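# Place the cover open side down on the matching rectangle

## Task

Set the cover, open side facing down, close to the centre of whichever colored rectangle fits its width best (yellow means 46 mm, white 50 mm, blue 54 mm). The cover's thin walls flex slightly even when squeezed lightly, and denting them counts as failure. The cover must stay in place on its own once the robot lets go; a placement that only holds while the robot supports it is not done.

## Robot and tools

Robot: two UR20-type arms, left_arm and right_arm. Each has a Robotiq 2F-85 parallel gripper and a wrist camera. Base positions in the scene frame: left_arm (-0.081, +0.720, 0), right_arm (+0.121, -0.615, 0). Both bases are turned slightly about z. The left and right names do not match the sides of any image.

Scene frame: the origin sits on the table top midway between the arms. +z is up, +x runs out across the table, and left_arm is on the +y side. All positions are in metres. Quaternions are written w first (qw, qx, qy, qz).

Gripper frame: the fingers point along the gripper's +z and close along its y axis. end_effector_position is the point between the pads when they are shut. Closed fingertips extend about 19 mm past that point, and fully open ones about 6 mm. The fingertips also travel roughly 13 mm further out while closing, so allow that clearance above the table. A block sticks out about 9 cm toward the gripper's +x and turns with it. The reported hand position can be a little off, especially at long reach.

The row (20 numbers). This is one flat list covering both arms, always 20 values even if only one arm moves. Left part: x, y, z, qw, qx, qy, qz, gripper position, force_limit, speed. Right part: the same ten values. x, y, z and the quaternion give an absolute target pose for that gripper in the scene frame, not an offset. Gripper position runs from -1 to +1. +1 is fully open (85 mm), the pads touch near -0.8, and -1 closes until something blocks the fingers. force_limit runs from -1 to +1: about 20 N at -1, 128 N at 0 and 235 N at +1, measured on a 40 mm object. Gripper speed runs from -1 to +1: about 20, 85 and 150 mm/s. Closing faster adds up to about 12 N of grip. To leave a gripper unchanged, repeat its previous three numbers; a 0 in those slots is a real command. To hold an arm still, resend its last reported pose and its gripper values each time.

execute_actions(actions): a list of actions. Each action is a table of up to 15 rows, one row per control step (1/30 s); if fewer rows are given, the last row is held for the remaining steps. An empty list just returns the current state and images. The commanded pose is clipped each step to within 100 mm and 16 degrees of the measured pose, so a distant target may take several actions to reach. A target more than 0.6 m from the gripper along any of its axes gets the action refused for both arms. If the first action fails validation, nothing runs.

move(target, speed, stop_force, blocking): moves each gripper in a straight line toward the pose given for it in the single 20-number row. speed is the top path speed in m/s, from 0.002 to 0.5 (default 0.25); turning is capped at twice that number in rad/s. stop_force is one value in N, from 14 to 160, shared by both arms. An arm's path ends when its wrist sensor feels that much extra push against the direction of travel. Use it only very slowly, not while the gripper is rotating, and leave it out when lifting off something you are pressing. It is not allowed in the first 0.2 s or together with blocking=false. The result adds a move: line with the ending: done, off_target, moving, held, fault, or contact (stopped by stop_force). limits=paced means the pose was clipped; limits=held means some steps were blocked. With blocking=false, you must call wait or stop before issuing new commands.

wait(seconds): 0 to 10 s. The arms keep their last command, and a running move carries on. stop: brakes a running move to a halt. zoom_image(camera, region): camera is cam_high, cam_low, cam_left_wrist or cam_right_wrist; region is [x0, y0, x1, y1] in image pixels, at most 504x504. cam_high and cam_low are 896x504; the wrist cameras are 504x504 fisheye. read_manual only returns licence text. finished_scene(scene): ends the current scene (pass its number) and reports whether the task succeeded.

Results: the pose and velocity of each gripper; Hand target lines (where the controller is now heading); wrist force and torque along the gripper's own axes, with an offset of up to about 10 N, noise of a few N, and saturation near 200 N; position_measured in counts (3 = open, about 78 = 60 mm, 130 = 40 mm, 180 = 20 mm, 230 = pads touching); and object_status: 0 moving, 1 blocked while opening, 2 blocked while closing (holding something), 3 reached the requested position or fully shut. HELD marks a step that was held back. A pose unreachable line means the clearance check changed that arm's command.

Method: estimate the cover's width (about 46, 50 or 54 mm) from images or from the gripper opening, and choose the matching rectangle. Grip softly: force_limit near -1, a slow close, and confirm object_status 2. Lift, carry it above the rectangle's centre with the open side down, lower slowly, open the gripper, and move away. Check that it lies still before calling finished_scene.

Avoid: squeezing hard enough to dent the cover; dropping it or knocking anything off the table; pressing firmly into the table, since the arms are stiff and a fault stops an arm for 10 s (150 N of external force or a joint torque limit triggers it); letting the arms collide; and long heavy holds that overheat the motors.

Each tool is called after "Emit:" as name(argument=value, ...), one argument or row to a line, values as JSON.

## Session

Emit:
execute_actions(
  actions=[],
)

Scene clock: 0.00 s.
left_arm: end_effector_position=(+0.8502, +0.4595, +0.1254) position_measured=3 object_status=3 end_effector_quat_wxyz=(+0.362, +0.903, -0.065, -0.221) end_effector_velocity=(-0.001, +0.000, +0.000) end_effector_angular_velocity=(+0.001, +0.001, -0.000) | right_arm: end_effector_position=(+0.3212, -0.6199, +0.3103) position_measured=3 object_status=3 end_effector_quat_wxyz=(-0.214, -0.235, +0.934, +0.161) end_effector_velocity=(+0.000, -0.000, +0.000) end_effector_angular_velocity=(-0.000, -0.000, -0.000)
Joint positions: left_arm=[-0.022 -1.019  1.887 -2.009 -2.36  -3.044] | right_arm=[-0.589 -2.206  2.548 -1.401 -1.759 -1.212]
Joint velocities: left_arm=[-0.    -0.001  0.001  0.001  0.001  0.   ] | right_arm=[-0. -0. -0. -0. -0.  0.]
Wrist force (N, on the end effector, along its own x y z axes, offset not removed): no reading
Wrist torque (N m, same axes, about the end effector's origin, offset not removed): no reading
Hand target (left_arm): +0.850, +0.459, +0.125; +0.362, +0.903, -0.065, -0.221
Hand target (right_arm): +0.321, -0.620, +0.310; -0.214, -0.235, +0.934, +0.161
camera_calibration (this result's frames):
cam_left_wrist: T_world_to_cam=[[0.0439195, -0.745979, 0.66452, 0.228434], [-0.71272, 0.442715, 0.54409, 0.359832], [-0.700073, -0.497512, -0.51223, 1.03705], [0, 0, 0, 1]] pos_world=[0.972435, 0.527047, 0.183627]
cam_right_wrist: T_world_to_cam=[[-0.403993, 0.839889, 0.362457, 0.543002], [0.885426, 0.458572, -0.0757158, 0.0492151], [-0.229806, 0.29034, -0.92892, 0.6895], [0, 0, 0, 1]] pos_world=[0.334244, -0.67882, 0.447402]

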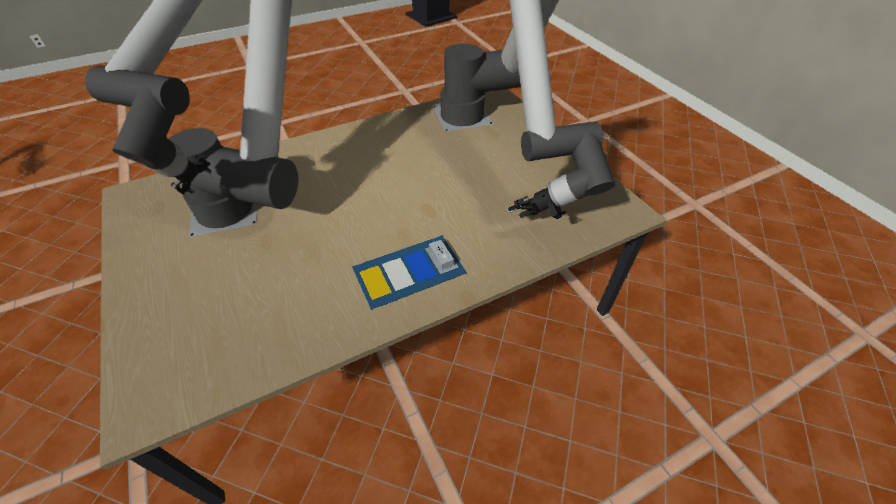

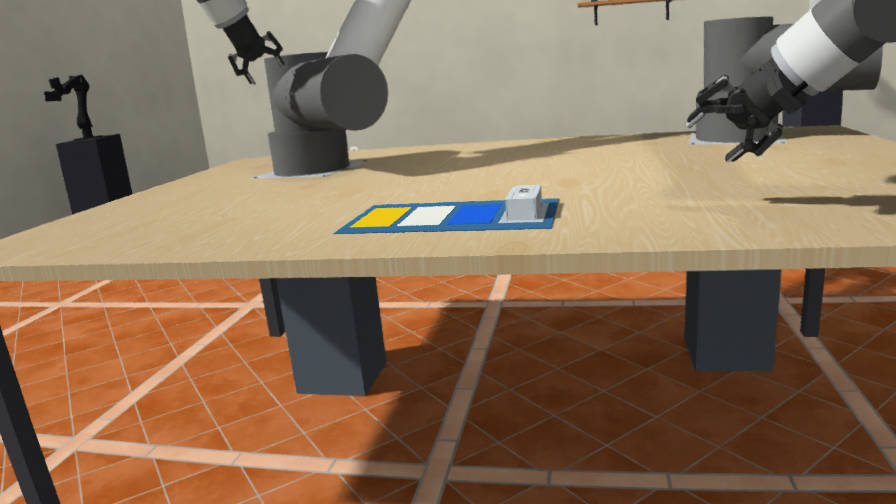

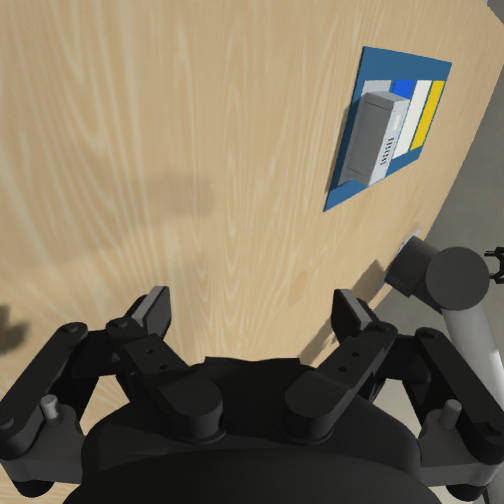

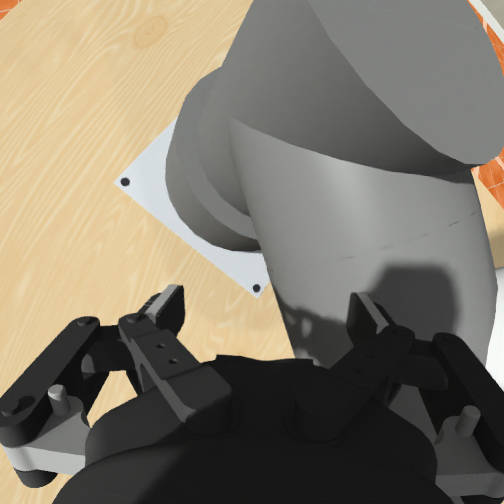

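Emit:
zoom_image(
  camera="cam_high",
  region=[345, 228, 475, 315],
)

Emit:
zoom_image(
  camera="cam_high",
  region=[415, 230, 471, 286],
)

Emit:
zoom_image(
  camera="cam_low",
  region=[440, 175, 570, 240],
)

Emit:
zoom_image(
  camera="cam_low",
  region=[494, 180, 564, 235],
)

Emit:
zoom_image(
  camera="cam_left_wrist",
  region=[310, 35, 470, 225],
)

Region (345, 228, 475, 315) of cam_high's 896x504 image, scaled by 3.877, with more detail than that image has; it fills the top 337 rows of this view, and the rest is white.

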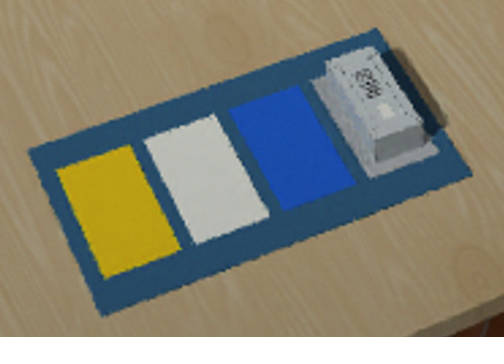

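Region (415, 230, 471, 286) of cam_high's 896x504 image, scaled by 9.000, with more detail than that image has.

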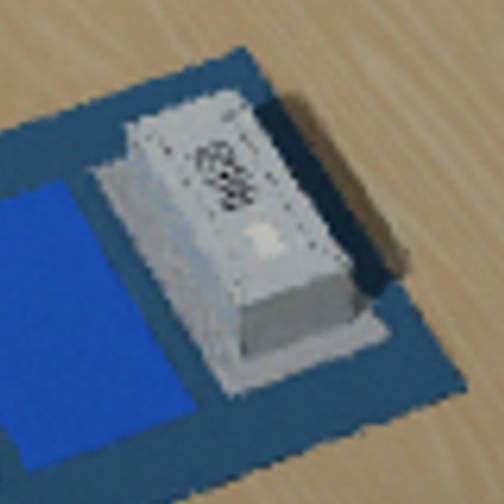

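Region (440, 175, 570, 240) of cam_low's 896x504 image, scaled by 3.877, with more detail than that image has.

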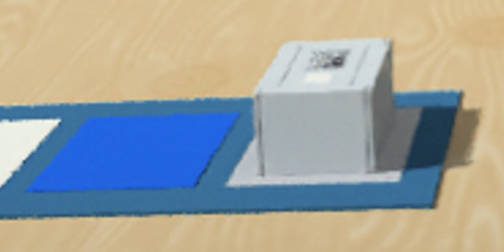

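Region (494, 180, 564, 235) of cam_low's 896x504 image, scaled by 7.200, with more detail than that image has; it fills the top 396 rows of this view, and the rest is white.

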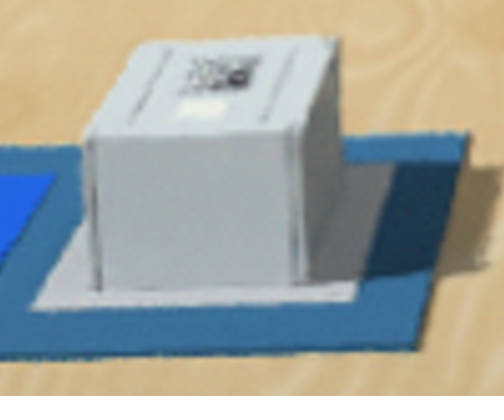

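Region (310, 35, 470, 225) of cam_left_wrist's 504x504 image, scaled by 2.653, with more detail than that image has; it fills the left 424 columns of this view, and the rest is white.

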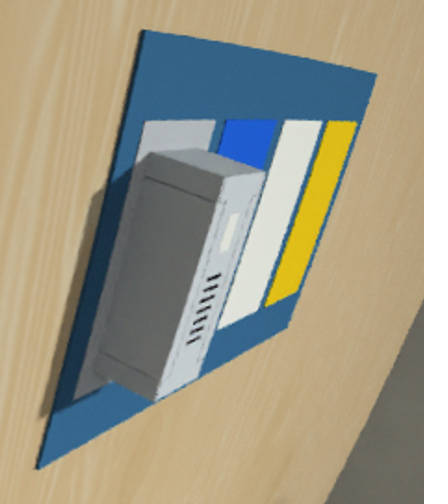

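Emit:
zoom_image(
  camera="cam_low",
  region=[675, 65, 795, 170],
)

Emit:
zoom_image(
  camera="cam_high",
  region=[500, 175, 580, 230],
)

Region (675, 65, 795, 170) of cam_low's 896x504 image, scaled by 4.200, with more detail than that image has; it fills the top 441 rows of this view, and the rest is white.

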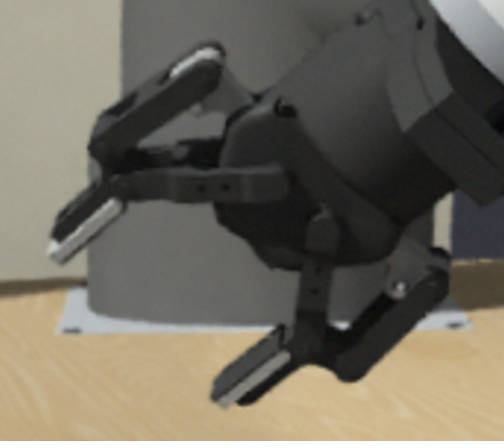

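Region (500, 175, 580, 230) of cam_high's 896x504 image, scaled by 6.300, with more detail than that image has; it fills the top 346 rows of this view, and the rest is white.

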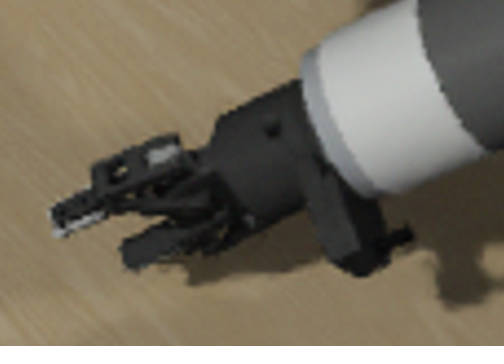

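Emit:
execute_actions(
  actions=[
    [[0.8502,0.45945,0.1254,0.3620,0.9032,-0.0650,-0.2210,0.683,-1,-1,0.3212,-0.6199,0.3103,-0.214,-0.235,0.934,0.161,1,-1,0],
[0.8502,0.45912,0.12533,0.3617,0.9034,-0.0650,-0.2208,0.683,-1,-1,0.3212,-0.6199,0.3103,-0.214,-0.235,0.934,0.161,1,-1,0],
[0.85015,0.45825,0.12518,0.3608,0.9039,-0.0649,-0.2203,0.683,-1,-1,0.3212,-0.6199,0.3103,-0.214,-0.235,0.934,0.161,1,-1,0],
[0.85008,0.45666,0.12489,0.3592,0.9048,-0.0646,-0.2193,0.683,-1,-1,0.3212,-0.6199,0.3103,-0.214,-0.235,0.934,0.161,1,-1,0],
[0.84997,0.45418,0.12445,0.3567,0.9062,-0.0643,-0.2177,0.683,-1,-1,0.3212,-0.6199,0.3103,-0.214,-0.235,0.934,0.161,1,-1,0],
[0.84982,0.45068,0.12382,0.3531,0.9082,-0.0638,-0.2155,0.683,-1,-1,0.3212,-0.6199,0.3103,-0.214,-0.235,0.934,0.161,1,-1,0],
[0.84962,0.44607,0.12299,0.3483,0.9108,-0.0632,-0.2127,0.683,-1,-1,0.3212,-0.6199,0.3103,-0.214,-0.235,0.934,0.161,1,-1,0],
[0.84938,0.4403,0.12196,0.3424,0.9139,-0.0624,-0.2090,0.683,-1,-1,0.3212,-0.6199,0.3103,-0.214,-0.235,0.934,0.161,1,-1,0],
[0.84908,0.43334,0.12071,0.3352,0.9176,-0.0615,-0.2046,0.683,-1,-1,0.3212,-0.6199,0.3103,-0.214,-0.235,0.934,0.161,1,-1,0],
[0.84873,0.42518,0.11925,0.3267,0.9219,-0.0604,-0.1995,0.683,-1,-1,0.3212,-0.6199,0.3103,-0.214,-0.235,0.934,0.161,1,-1,0],
[0.84833,0.41587,0.11758,0.3170,0.9266,-0.0591,-0.1935,0.683,-1,-1,0.3212,-0.6199,0.3103,-0.214,-0.235,0.934,0.161,1,-1,0],
[0.84788,0.40544,0.11571,0.3060,0.9317,-0.0576,-0.1868,0.683,-1,-1,0.3212,-0.6199,0.3103,-0.214,-0.235,0.934,0.161,1,-1,0],
[0.84739,0.39397,0.11366,0.2939,0.9372,-0.0560,-0.1794,0.683,-1,-1,0.3212,-0.6199,0.3103,-0.214,-0.235,0.934,0.161,1,-1,0],
[0.84686,0.38154,0.11143,0.2807,0.9428,-0.0543,-0.1714,0.683,-1,-1,0.3212,-0.6199,0.3103,-0.214,-0.235,0.934,0.161,1,-1,0],
[0.84629,0.36827,0.10905,0.2666,0.9485,-0.0524,-0.1627,0.683,-1,-1,0.3212,-0.6199,0.3103,-0.214,-0.235,0.934,0.161,1,-1,0]],
    [[0.84569,0.35427,0.10654,0.2515,0.9543,-0.0504,-0.1535,0.683,-1,-1,0.3212,-0.6199,0.3103,-0.214,-0.235,0.934,0.161,1,-1,0],
[0.84507,0.33967,0.10393,0.2357,0.9599,-0.0483,-0.1439,0.683,-1,-1,0.3212,-0.6199,0.3103,-0.214,-0.235,0.934,0.161,1,-1,0],
[0.84442,0.32462,0.10123,0.2194,0.9653,-0.0461,-0.1339,0.683,-1,-1,0.3212,-0.6199,0.3103,-0.214,-0.235,0.934,0.161,1,-1,0],
[0.84376,0.30926,0.09848,0.2026,0.9704,-0.0438,-0.1237,0.683,-1,-1,0.3212,-0.6199,0.3103,-0.214,-0.235,0.934,0.161,1,-1,0],
[0.8431,0.29375,0.0957,0.1855,0.9752,-0.0415,-0.1133,0.683,-1,-1,0.3212,-0.6199,0.3103,-0.214,-0.235,0.934,0.161,1,-1,0],
[0.84244,0.27824,0.09292,0.1684,0.9796,-0.0392,-0.1028,0.683,-1,-1,0.3212,-0.6199,0.3103,-0.214,-0.235,0.934,0.161,1,-1,0],
[0.84178,0.26288,0.09017,0.1514,0.9835,-0.0369,-0.0924,0.683,-1,-1,0.3212,-0.6199,0.3103,-0.214,-0.235,0.934,0.161,1,-1,0],
[0.84113,0.24783,0.08747,0.1347,0.9869,-0.0346,-0.0822,0.683,-1,-1,0.3212,-0.6199,0.3103,-0.214,-0.235,0.934,0.161,1,-1,0],
[0.84051,0.23323,0.08486,0.1184,0.9898,-0.0324,-0.0723,0.683,-1,-1,0.3212,-0.6199,0.3103,-0.214,-0.235,0.934,0.161,1,-1,0],
[0.83991,0.21923,0.08235,0.1027,0.9923,-0.0302,-0.0627,0.683,-1,-1,0.3212,-0.6199,0.3103,-0.214,-0.235,0.934,0.161,1,-1,0],
[0.83934,0.20596,0.07997,0.0878,0.9943,-0.0282,-0.0536,0.683,-1,-1,0.3212,-0.6199,0.3103,-0.214,-0.235,0.934,0.161,1,-1,0],
[0.83881,0.19353,0.07774,0.0739,0.9959,-0.0263,-0.0451,0.683,-1,-1,0.3212,-0.6199,0.3103,-0.214,-0.235,0.934,0.161,1,-1,0],
[0.83832,0.18206,0.07569,0.0610,0.9972,-0.0245,-0.0372,0.683,-1,-1,0.3212,-0.6199,0.3103,-0.214,-0.235,0.934,0.161,1,-1,0],
[0.83787,0.17163,0.07382,0.0492,0.9981,-0.0228,-0.0300,0.683,-1,-1,0.3212,-0.6199,0.3103,-0.214,-0.235,0.934,0.161,1,-1,0],
[0.83747,0.16232,0.07215,0.0387,0.9987,-0.0214,-0.0236,0.683,-1,-1,0.3212,-0.6199,0.3103,-0.214,-0.235,0.934,0.161,1,-1,0]],
    [[0.83712,0.15416,0.07069,0.0295,0.9992,-0.0201,-0.0180,0.683,-1,-1,0.3212,-0.6199,0.3103,-0.214,-0.235,0.934,0.161,1,-1,0],
[0.83682,0.1472,0.06944,0.0217,0.9995,-0.0190,-0.0132,0.683,-1,-1,0.3212,-0.6199,0.3103,-0.214,-0.235,0.934,0.161,1,-1,0],
[0.83658,0.14143,0.06841,0.0152,0.9997,-0.0181,-0.0093,0.683,-1,-1,0.3212,-0.6199,0.3103,-0.214,-0.235,0.934,0.161,1,-1,0],
[0.83638,0.13682,0.06758,0.0100,0.9998,-0.0174,-0.0061,0.683,-1,-1,0.3212,-0.6199,0.3103,-0.214,-0.235,0.934,0.161,1,-1,0],
[0.83623,0.13332,0.06695,0.0060,0.9998,-0.0168,-0.0037,0.683,-1,-1,0.3212,-0.6199,0.3103,-0.214,-0.235,0.934,0.161,1,-1,0],
[0.83612,0.13084,0.06651,0.0032,0.9999,-0.0164,-0.0020,0.683,-1,-1,0.3212,-0.6199,0.3103,-0.214,-0.235,0.934,0.161,1,-1,0],
[0.83605,0.12925,0.06622,0.0014,0.9999,-0.0162,-0.0009,0.683,-1,-1,0.3212,-0.6199,0.3103,-0.214,-0.235,0.934,0.161,1,-1,0],
[0.83602,0.12838,0.06607,0.0004,0.9999,-0.0161,-0.0003,0.683,-1,-1,0.3212,-0.6199,0.3103,-0.214,-0.235,0.934,0.161,1,-1,0],
[0.836,0.12805,0.06601,0.0001,0.9999,-0.016,0,0.683,-1,-1,0.3212,-0.6199,0.3103,-0.214,-0.235,0.934,0.161,1,-1,0],
[0.836,0.128,0.066,0,0.9999,-0.016,0,0.683,-1,-1,0.3212,-0.6199,0.3103,-0.214,-0.235,0.934,0.161,1,-1,0]],
  ],
)

Scene clock: 121.50 s.
left_arm: end_effector_position=(+0.8359, +0.1304, +0.0674) position_measured=43 object_status=3 end_effector_quat_wxyz=(+0.005, +1.000, -0.017, -0.002) end_effector_velocity=(+0.001, -0.020, -0.012) end_effector_angular_velocity=(+0.084, -0.031, +0.022) | right_arm: end_effector_position=(+0.3212, -0.6199, +0.3103) position_measured=3 object_status=3 end_effector_quat_wxyz=(-0.214, -0.235, +0.934, +0.161) end_effector_velocity=(-0.000, +0.000, -0.000) end_effector_angular_velocity=(+0.000, +0.000, +0.000)
Joint positions: left_arm=[-0.55  -1.028  1.905 -2.452 -1.58  -3.861] | right_arm=[-0.589 -2.206  2.548 -1.401 -1.759 -1.213]
Joint velocities: left_arm=[-0.04   0.021 -0.027  0.041  0.083 -0.061] | right_arm=[ 0.001  0.     0.     0.    -0.     0.   ]
Wrist force (N, on the end effector, along its own x y z axes, offset not removed): left_arm=[-4.5 -5.0 4.6] | right_arm=[-0.2 -5.8 3.3]
Wrist torque (N m, same axes, about the end effector's origin, offset not removed): left_arm=[-1.03 0.62 0.26] | right_arm=[-1.10 0.62 -0.05]
Hand target (left_arm): +0.836, +0.128, +0.066; +0.000, +1.000, -0.016, +0.000
Hand target (right_arm): +0.321, -0.620, +0.310; -0.214, -0.235, +0.934, +0.161
Off the commanded pose (left_arm): 0.003 m, 1 deg.
Off the commanded pose (right_arm): 0.000 m, 0 deg.
Step readings (end_effector_position; steps 1 to 15: 1st action; 16 to 30: 2nd action; 31 to 45: 3rd action):
0: left_arm (+0.8502, +0.4595, +0.1254) | right_arm (+0.3212, -0.6199, +0.3103)
1: left_arm (+0.8502, +0.4595, +0.1254) | right_arm (+0.3212, -0.6199, +0.3103)
2: left_arm (+0.8501, +0.4595, +0.1254) | right_arm (+0.3212, -0.6199, +0.3103)
4: left_arm (+0.8501, +0.4593, +0.1254) | right_arm (+0.3212, -0.6199, +0.3103)
8: left_arm (+0.8500, +0.4549, +0.1246) | right_arm (+0.3212, -0.6199, +0.3103)
15: left_arm (+0.8474, +0.4173, +0.1186) | right_arm (+0.3212, -0.6199, +0.3103)
16: left_arm (+0.8469, +0.4081, +0.1172) | right_arm (+0.3212, -0.6199, +0.3103)
17: left_arm (+0.8464, +0.3979, +0.1158) | right_arm (+0.3212, -0.6199, +0.3103)
19: left_arm (+0.8455, +0.3748, +0.1127) | right_arm (+0.3212, -0.6199, +0.3103)
23: left_arm (+0.8437, +0.3207, +0.1056) | right_arm (+0.3212, -0.6199, +0.3103)
30: left_arm (+0.8388, +0.2204, +0.0905) | right_arm (+0.3212, -0.6199, +0.3103)
31: left_arm (+0.8381, +0.2078, +0.0881) | right_arm (+0.3212, -0.6199, +0.3103)
32: left_arm (+0.8374, +0.1960, +0.0857) | right_arm (+0.3212, -0.6199, +0.3103)
34: left_arm (+0.8363, +0.1752, +0.0811) | right_arm (+0.3212, -0.6199, +0.3103)
38: left_arm (+0.8355, +0.1466, +0.0734) | right_arm (+0.3212, -0.6199, +0.3103)
45: end_effector_position above
camera_calibration (this result's frames):
cam_left_wrist: T_world_to_cam=[[-0.022963, -0.99967, -0.0114768, 0.156732], [-0.95022, 0.0182561, 0.311046, 0.7965], [-0.310734, 0.018048, -0.950326, 0.47042], [0, 0, 0, 1]] pos_world=[0.906625, 0.133649, 0.201103]
cam_right_wrist: T_world_to_cam=[[-0.404392, 0.839388, 0.363174, 0.542617], [0.885159, 0.459119, -0.0755224, 0.0496223], [-0.230133, 0.290926, -0.928656, 0.689874], [0, 0, 0, 1]] pos_world=[0.334269, -0.67895, 0.447338]

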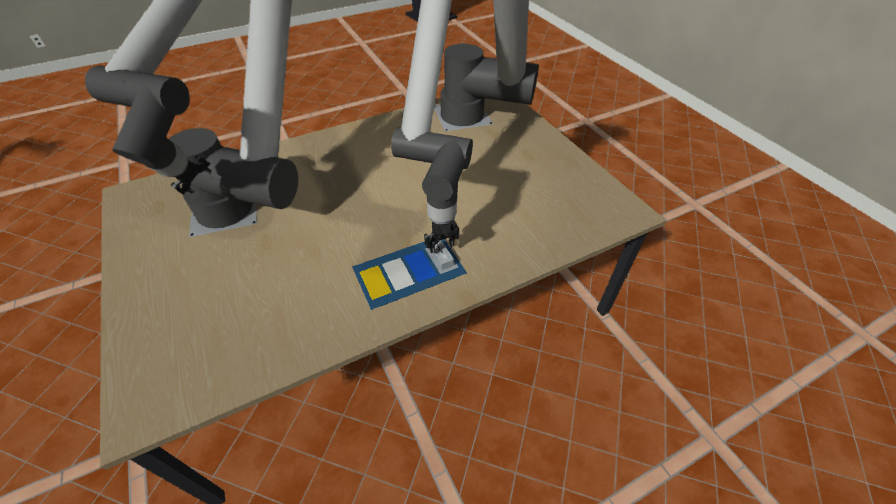

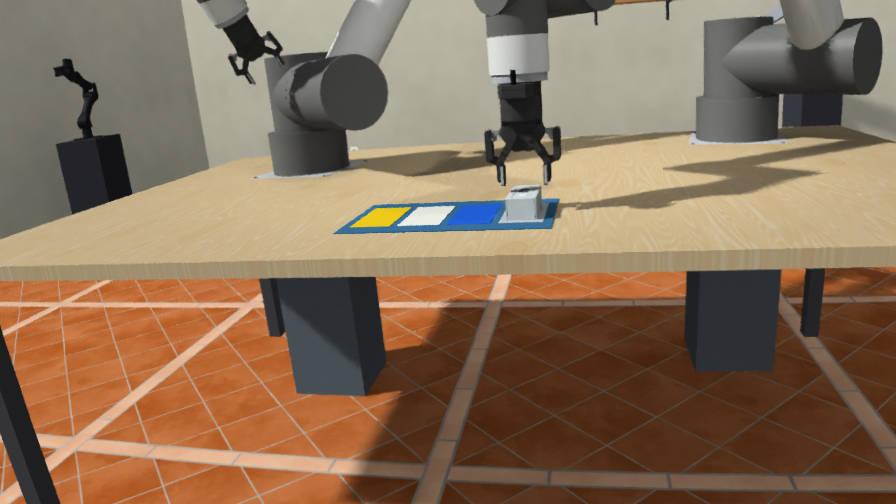

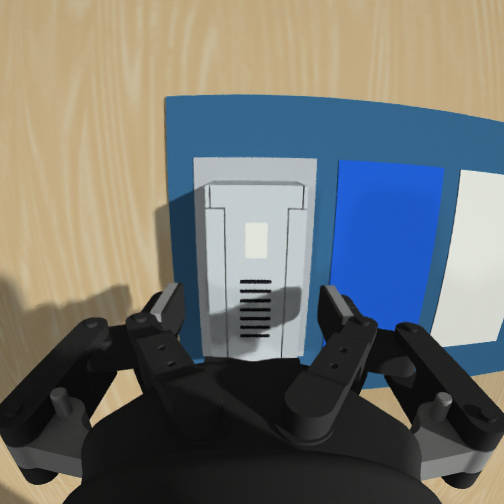

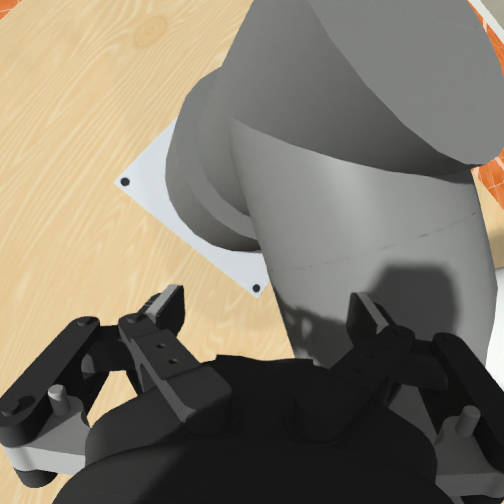

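Emit:
execute_actions(
  actions=[],
)

Emit:
zoom_image(
  camera="cam_left_wrist",
  region=[160, 140, 350, 250],
)

Emit:
zoom_image(
  camera="cam_left_wrist",
  region=[160, 250, 350, 370],
)

Emit:
zoom_image(
  camera="cam_low",
  region=[485, 155, 565, 235],
)

Scene clock: 127.00 s.
left_arm: end_effector_position=(+0.8360, +0.1279, +0.0662) position_measured=43 object_status=3 end_effector_quat_wxyz=(+0.000, +1.000, -0.016, +0.000) end_effector_velocity=(+0.000, -0.000, +0.000) end_effector_angular_velocity=(-0.000, -0.001, -0.001) | right_arm: end_effector_position=(+0.3212, -0.6199, +0.3103) position_measured=3 object_status=3 end_effector_quat_wxyz=(-0.214, -0.235, +0.934, +0.161) end_effector_velocity=(+0.000, -0.000, +0.000) end_effector_angular_velocity=(+0.000, +0.000, +0.000)
Joint positions: left_arm=[-0.555 -1.026  1.902 -2.447 -1.571 -3.868] | right_arm=[-0.589 -2.206  2.548 -1.401 -1.759 -1.213]
Joint velocities: left_arm=[-0.    -0.     0.    -0.002  0.001  0.   ] | right_arm=[ 0.     0.001 -0.001 -0.     0.     0.   ]
Wrist force (N, on the end effector, along its own x y z axes, offset not removed): left_arm=[-1.6 -3.4 4.2] | right_arm=[-0.7 -4.2 2.8]
Wrist torque (N m, same axes, about the end effector's origin, offset not removed): left_arm=[-0.71 0.09 0.23] | right_arm=[-0.81 0.77 -0.06]
Hand target (left_arm): +0.836, +0.128, +0.066; +0.000, +1.000, -0.016, +0.000
Hand target (right_arm): +0.321, -0.620, +0.310; -0.214, -0.235, +0.934, +0.161
Off the commanded pose (left_arm): 0.000 m, 0 deg.
Off the commanded pose (right_arm): 0.000 m, 0 deg.
camera_calibration (this result's frames):
cam_left_wrist: T_world_to_cam=[[-0.0204375, -0.999568, -0.0211313, 0.152698], [-0.951378, 0.0129461, 0.307755, 0.79893], [-0.307348, 0.0263936, -0.951231, 0.46555], [0, 0, 0, 1]] pos_world=[0.906291, 0.130001, 0.200198]
cam_right_wrist: T_world_to_cam=[[-0.404392, 0.839388, 0.363174, 0.542617], [0.885159, 0.459119, -0.0755224, 0.0496221], [-0.230132, 0.290926, -0.928656, 0.689874], [0, 0, 0, 1]] pos_world=[0.334269, -0.678951, 0.447339]

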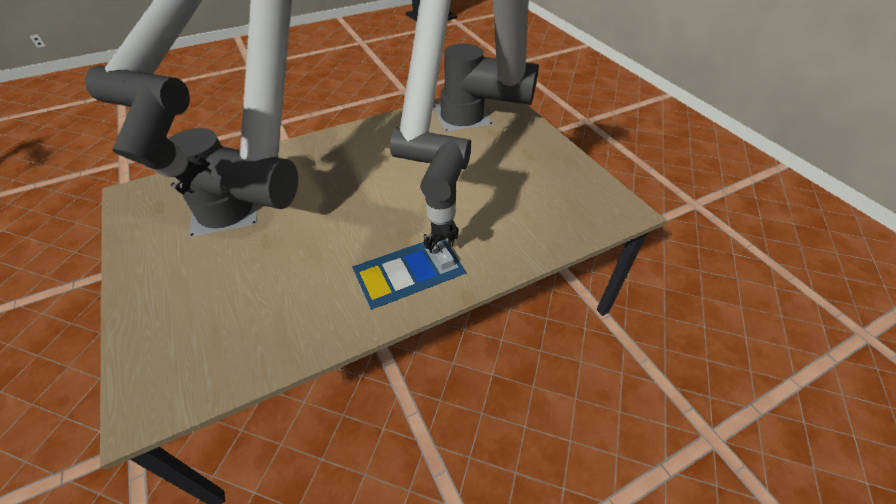

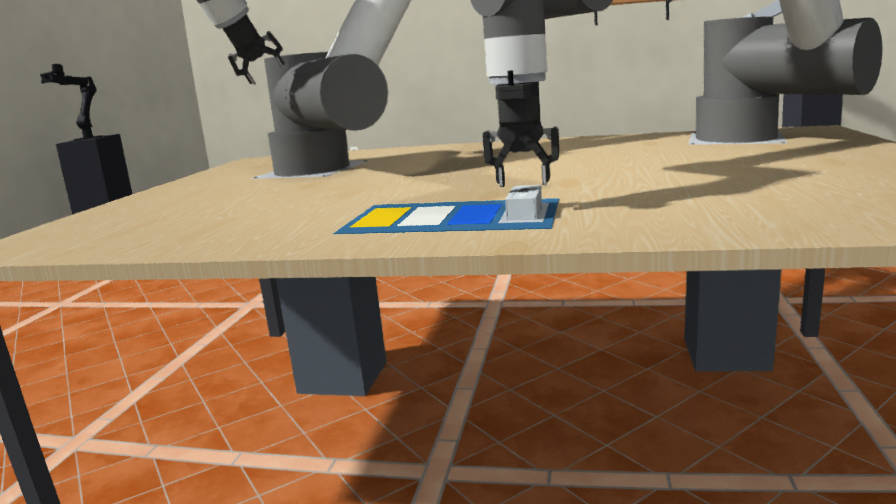

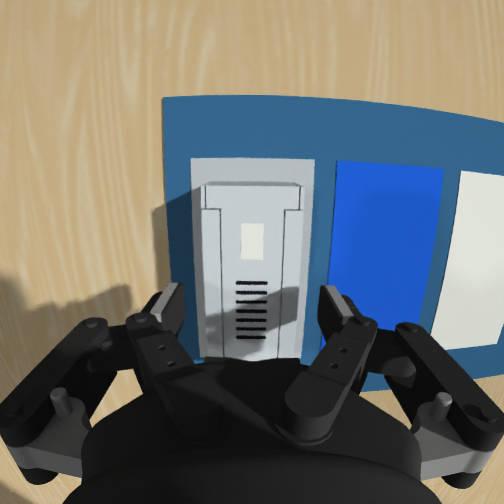

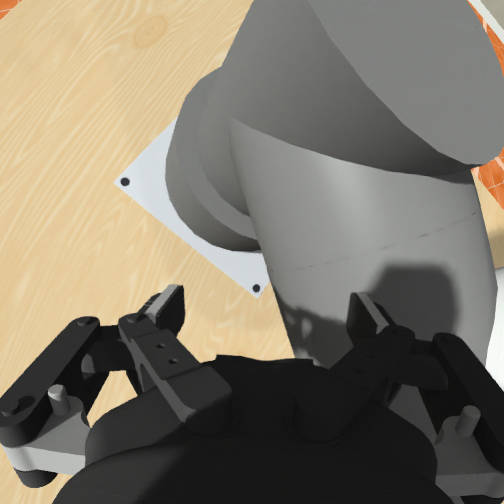

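Region (160, 140, 350, 250) of cam_left_wrist's 504x504 image, scaled by 2.653, with more detail than that image has; it fills the top 292 rows of this view, and the rest is white.

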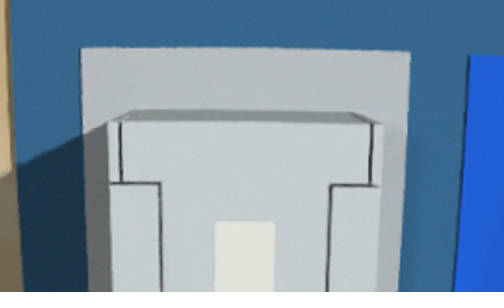

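Region (160, 250, 350, 370) of cam_left_wrist's 504x504 image, scaled by 2.653, with more detail than that image has; it fills the top 318 rows of this view, and the rest is white.

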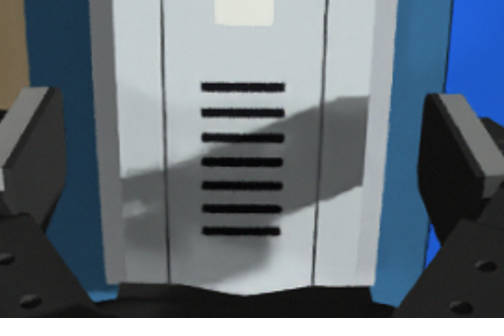

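Region (485, 155, 565, 235) of cam_low's 896x504 image, scaled by 6.300, with more detail than that image has.

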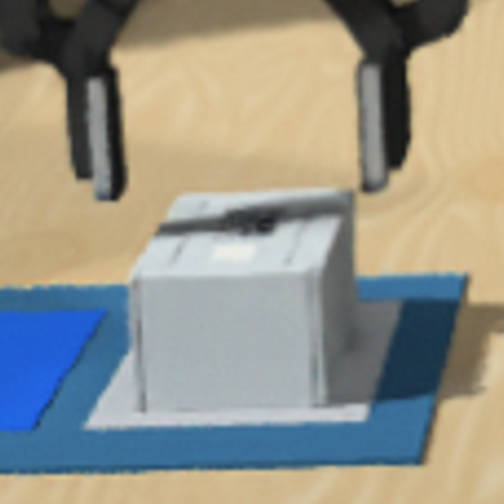

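Emit:
execute_actions(
  actions=[
    [[0.836,0.128,0.06573,0,0.9999,-0.0157,0,0.39,-1,-0.5,0.3212,-0.6199,0.3103,-0.214,-0.235,0.934,0.161,1,-1,0],
[0.836,0.128,0.06415,0,0.9999,-0.0153,0,0.39,-1,-0.5,0.3212,-0.6199,0.3103,-0.214,-0.235,0.934,0.161,1,-1,0],
[0.836,0.128,0.06078,0,0.9999,-0.0148,0,0.39,-1,-0.5,0.3212,-0.6199,0.3103,-0.214,-0.235,0.934,0.161,1,-1,0],
[0.836,0.128,0.05584,0,0.9999,-0.0143,0,0.39,-1,-0.5,0.3212,-0.6199,0.3103,-0.214,-0.235,0.934,0.161,1,-1,0],
[0.836,0.128,0.05,0,0.9999,-0.0138,0,0.39,-1,-0.5,0.3212,-0.6199,0.3103,-0.214,-0.235,0.934,0.161,1,-1,0],
[0.836,0.128,0.04416,0,0.9999,-0.0134,0,0.39,-1,-0.5,0.3212,-0.6199,0.3103,-0.214,-0.235,0.934,0.161,1,-1,0],
[0.836,0.128,0.03922,0,0.9999,-0.013,0,0.39,-1,-0.5,0.3212,-0.6199,0.3103,-0.214,-0.235,0.934,0.161,1,-1,0],
[0.836,0.128,0.03585,0,0.9999,-0.013,0,0.39,-1,-0.5,0.3212,-0.6199,0.3103,-0.214,-0.235,0.934,0.161,1,-1,0],
[0.836,0.128,0.03427,0,0.9999,-0.013,0,0.39,-1,-0.5,0.3212,-0.6199,0.3103,-0.214,-0.235,0.934,0.161,1,-1,0],
[0.836,0.128,0.034,0,0.9999,-0.013,0,0.39,-1,-0.5,0.3212,-0.6199,0.3103,-0.214,-0.235,0.934,0.161,1,-1,0],
[0.836,0.128,0.034,0,0.9999,-0.013,0,0.39,-1,-0.5,0.3212,-0.6199,0.3103,-0.214,-0.235,0.934,0.161,1,-1,0],
[0.836,0.128,0.034,0,0.9999,-0.013,0,-1,-1,-1,0.3212,-0.6199,0.3103,-0.214,-0.235,0.934,0.161,1,-1,0]],
  ],
)

Scene clock: 156.57 s.
left_arm: end_effector_position=(+0.8359, +0.1280, +0.0370) position_measured=82 object_status=0 end_effector_quat_wxyz=(-0.000, +1.000, -0.013, -0.000) end_effector_velocity=(+0.000, +0.001, -0.028) end_effector_angular_velocity=(-0.001, +0.002, +0.005) | right_arm: end_effector_position=(+0.3212, -0.6199, +0.3103) position_measured=3 object_status=3 end_effector_quat_wxyz=(-0.214, -0.235, +0.934, +0.161) end_effector_velocity=(+0.000, -0.000, +0.000) end_effector_angular_velocity=(-0.001, -0.000, +0.000)
Joint positions: left_arm=[-0.555 -0.998  1.91  -2.482 -1.571 -3.874] | right_arm=[-0.589 -2.206  2.548 -1.401 -1.759 -1.213]
Joint velocities: left_arm=[ 0.002  0.027  0.007 -0.032 -0.002 -0.003] | right_arm=[ 0.     0.    -0.001 -0.    -0.     0.   ]
Wrist force (N, on the end effector, along its own x y z axes, offset not removed): left_arm=[-4.0 -3.3 5.3] | right_arm=[1.0 -6.3 4.5]
Wrist torque (N m, same axes, about the end effector's origin, offset not removed): left_arm=[-0.64 0.50 0.25] | right_arm=[-1.31 0.37 -0.08]
Hand target (left_arm): +0.836, +0.128, +0.034; -0.000, +1.000, -0.013, -0.000
Hand target (right_arm): +0.321, -0.620, +0.310; -0.214, -0.235, +0.934, +0.161
Off the commanded pose (left_arm): 0.003 m, 0 deg.
Off the commanded pose (right_arm): 0.000 m, 0 deg.
Step readings (end_effector_position):
0: left_arm (+0.8360, +0.1279, +0.0662) | right_arm (+0.3212, -0.6199, +0.3103)
1: left_arm (+0.8360, +0.1279, +0.0662) | right_arm (+0.3212, -0.6199, +0.3103)
2: left_arm (+0.8360, +0.1279, +0.0661) | right_arm (+0.3212, -0.6199, +0.3103)
4: left_arm (+0.8361, +0.1279, +0.0651) | right_arm (+0.3212, -0.6199, +0.3103)
8: left_arm (+0.8361, +0.1279, +0.0543) | right_arm (+0.3212, -0.6199, +0.3103)
15: end_effector_position above
camera_calibration (this result's frames):
cam_left_wrist: T_world_to_cam=[[-0.0147267, -0.999659, -0.0215683, 0.147446], [-0.951314, 0.0073662, 0.308136, 0.808467], [-0.307872, 0.0250561, -0.951098, 0.438363], [0, 0, 0, 1]] pos_world=[0.906237, 0.130457, 0.170989]
cam_right_wrist: T_world_to_cam=[[-0.404391, 0.839388, 0.363174, 0.542617], [0.885159, 0.459118, -0.0755224, 0.049622], [-0.230132, 0.290926, -0.928656, 0.689874], [0, 0, 0, 1]] pos_world=[0.334269, -0.678951, 0.447339]

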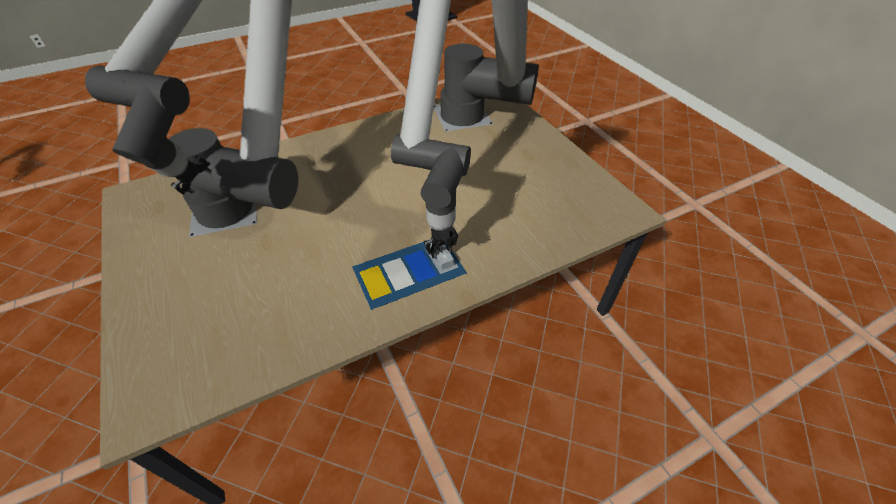

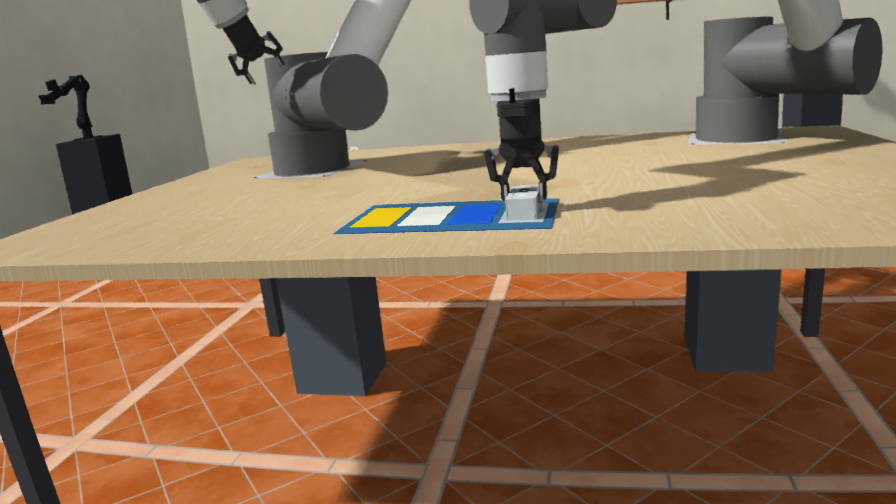

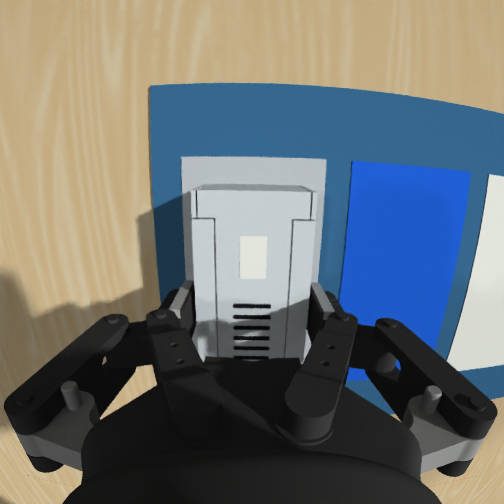

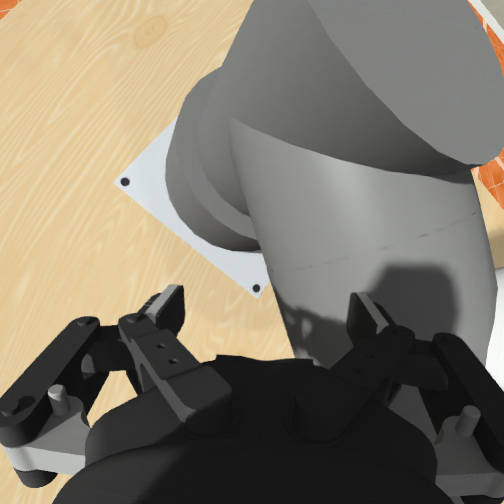

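Emit:
execute_actions(
  actions=[],
)

Emit:
zoom_image(
  camera="cam_left_wrist",
  region=[165, 145, 365, 265],
)

Scene clock: 158.53 s.
left_arm: end_effector_position=(+0.8360, +0.1280, +0.0340) position_measured=100 object_status=2 end_effector_quat_wxyz=(-0.000, +1.000, -0.013, -0.000) end_effector_velocity=(-0.000, +0.001, -0.000) end_effector_angular_velocity=(+0.002, +0.000, +0.000) | right_arm: end_effector_position=(+0.3212, -0.6199, +0.3103) position_measured=3 object_status=3 end_effector_quat_wxyz=(-0.214, -0.235, +0.934, +0.161) end_effector_velocity=(+0.000, -0.000, +0.001) end_effector_angular_velocity=(-0.001, -0.001, +0.002)
Joint positions: left_arm=[-0.555 -0.995  1.91  -2.486 -1.571 -3.875] | right_arm=[-0.589 -2.206  2.548 -1.401 -1.759 -1.213]
Joint velocities: left_arm=[ 0.    -0.     0.001  0.001  0.001  0.   ] | right_arm=[ 0.001  0.    -0.001 -0.    -0.    -0.   ]
Wrist force (N, on the end effector, along its own x y z axes, offset not removed): left_arm=[-1.5 -3.3 -1.8] | right_arm=[-0.3 -5.3 5.0]
Wrist torque (N m, same axes, about the end effector's origin, offset not removed): left_arm=[-0.71 0.21 0.23] | right_arm=[-0.97 0.65 -0.05]
Hand target (left_arm): +0.836, +0.128, +0.034; -0.000, +1.000, -0.013, -0.000
Hand target (right_arm): +0.321, -0.620, +0.310; -0.214, -0.235, +0.934, +0.161
Off the commanded pose (left_arm): 0.000 m, 0 deg.
Off the commanded pose (right_arm): 0.000 m, 0 deg.
camera_calibration (this result's frames):
cam_left_wrist: T_world_to_cam=[[-0.014367, -0.999666, -0.0215019, 0.147032], [-0.951342, 0.00704653, 0.308056, 0.809511], [-0.307802, 0.0248815, -0.951125, 0.435498], [0, 0, 0, 1]] pos_world=[0.906281, 0.130443, 0.168]
cam_right_wrist: T_world_to_cam=[[-0.404392, 0.839388, 0.363174, 0.542617], [0.885159, 0.459119, -0.0755225, 0.0496223], [-0.230133, 0.290926, -0.928656, 0.689874], [0, 0, 0, 1]] pos_world=[0.334269, -0.678951, 0.447339]

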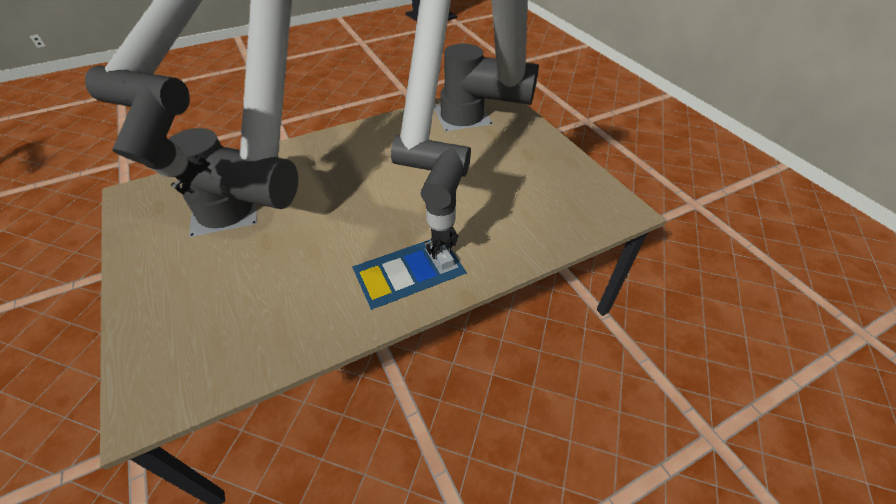

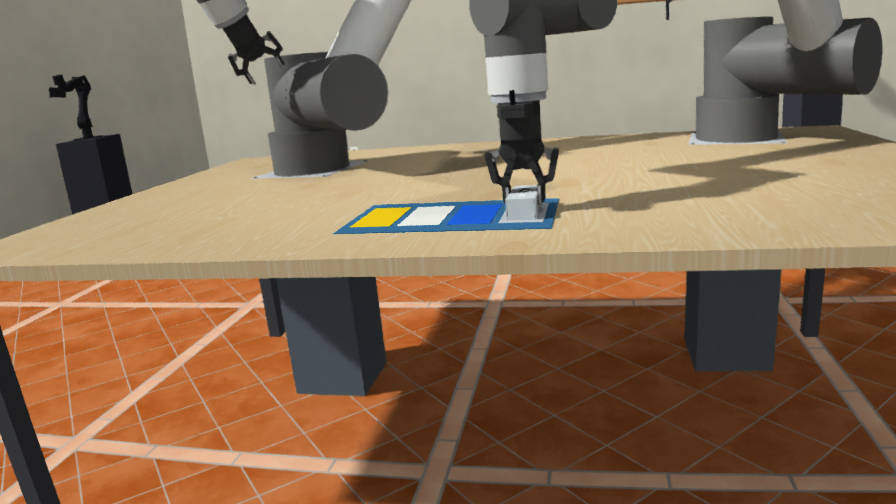

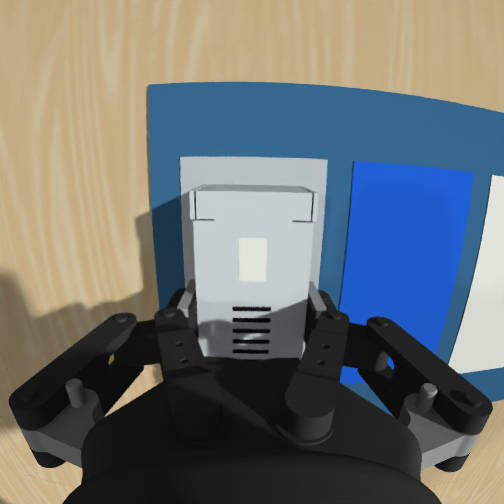

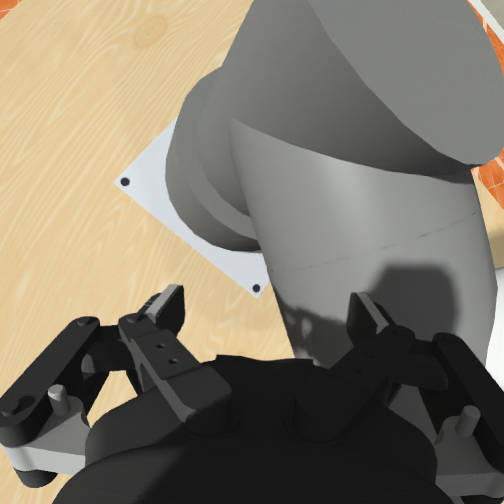

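Region (165, 145, 365, 265) of cam_left_wrist's 504x504 image, scaled by 2.520, with more detail than that image has; it fills the top 302 rows of this view, and the rest is white.

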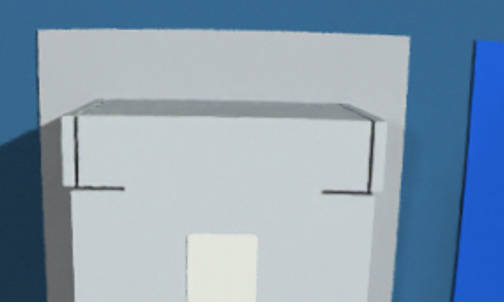

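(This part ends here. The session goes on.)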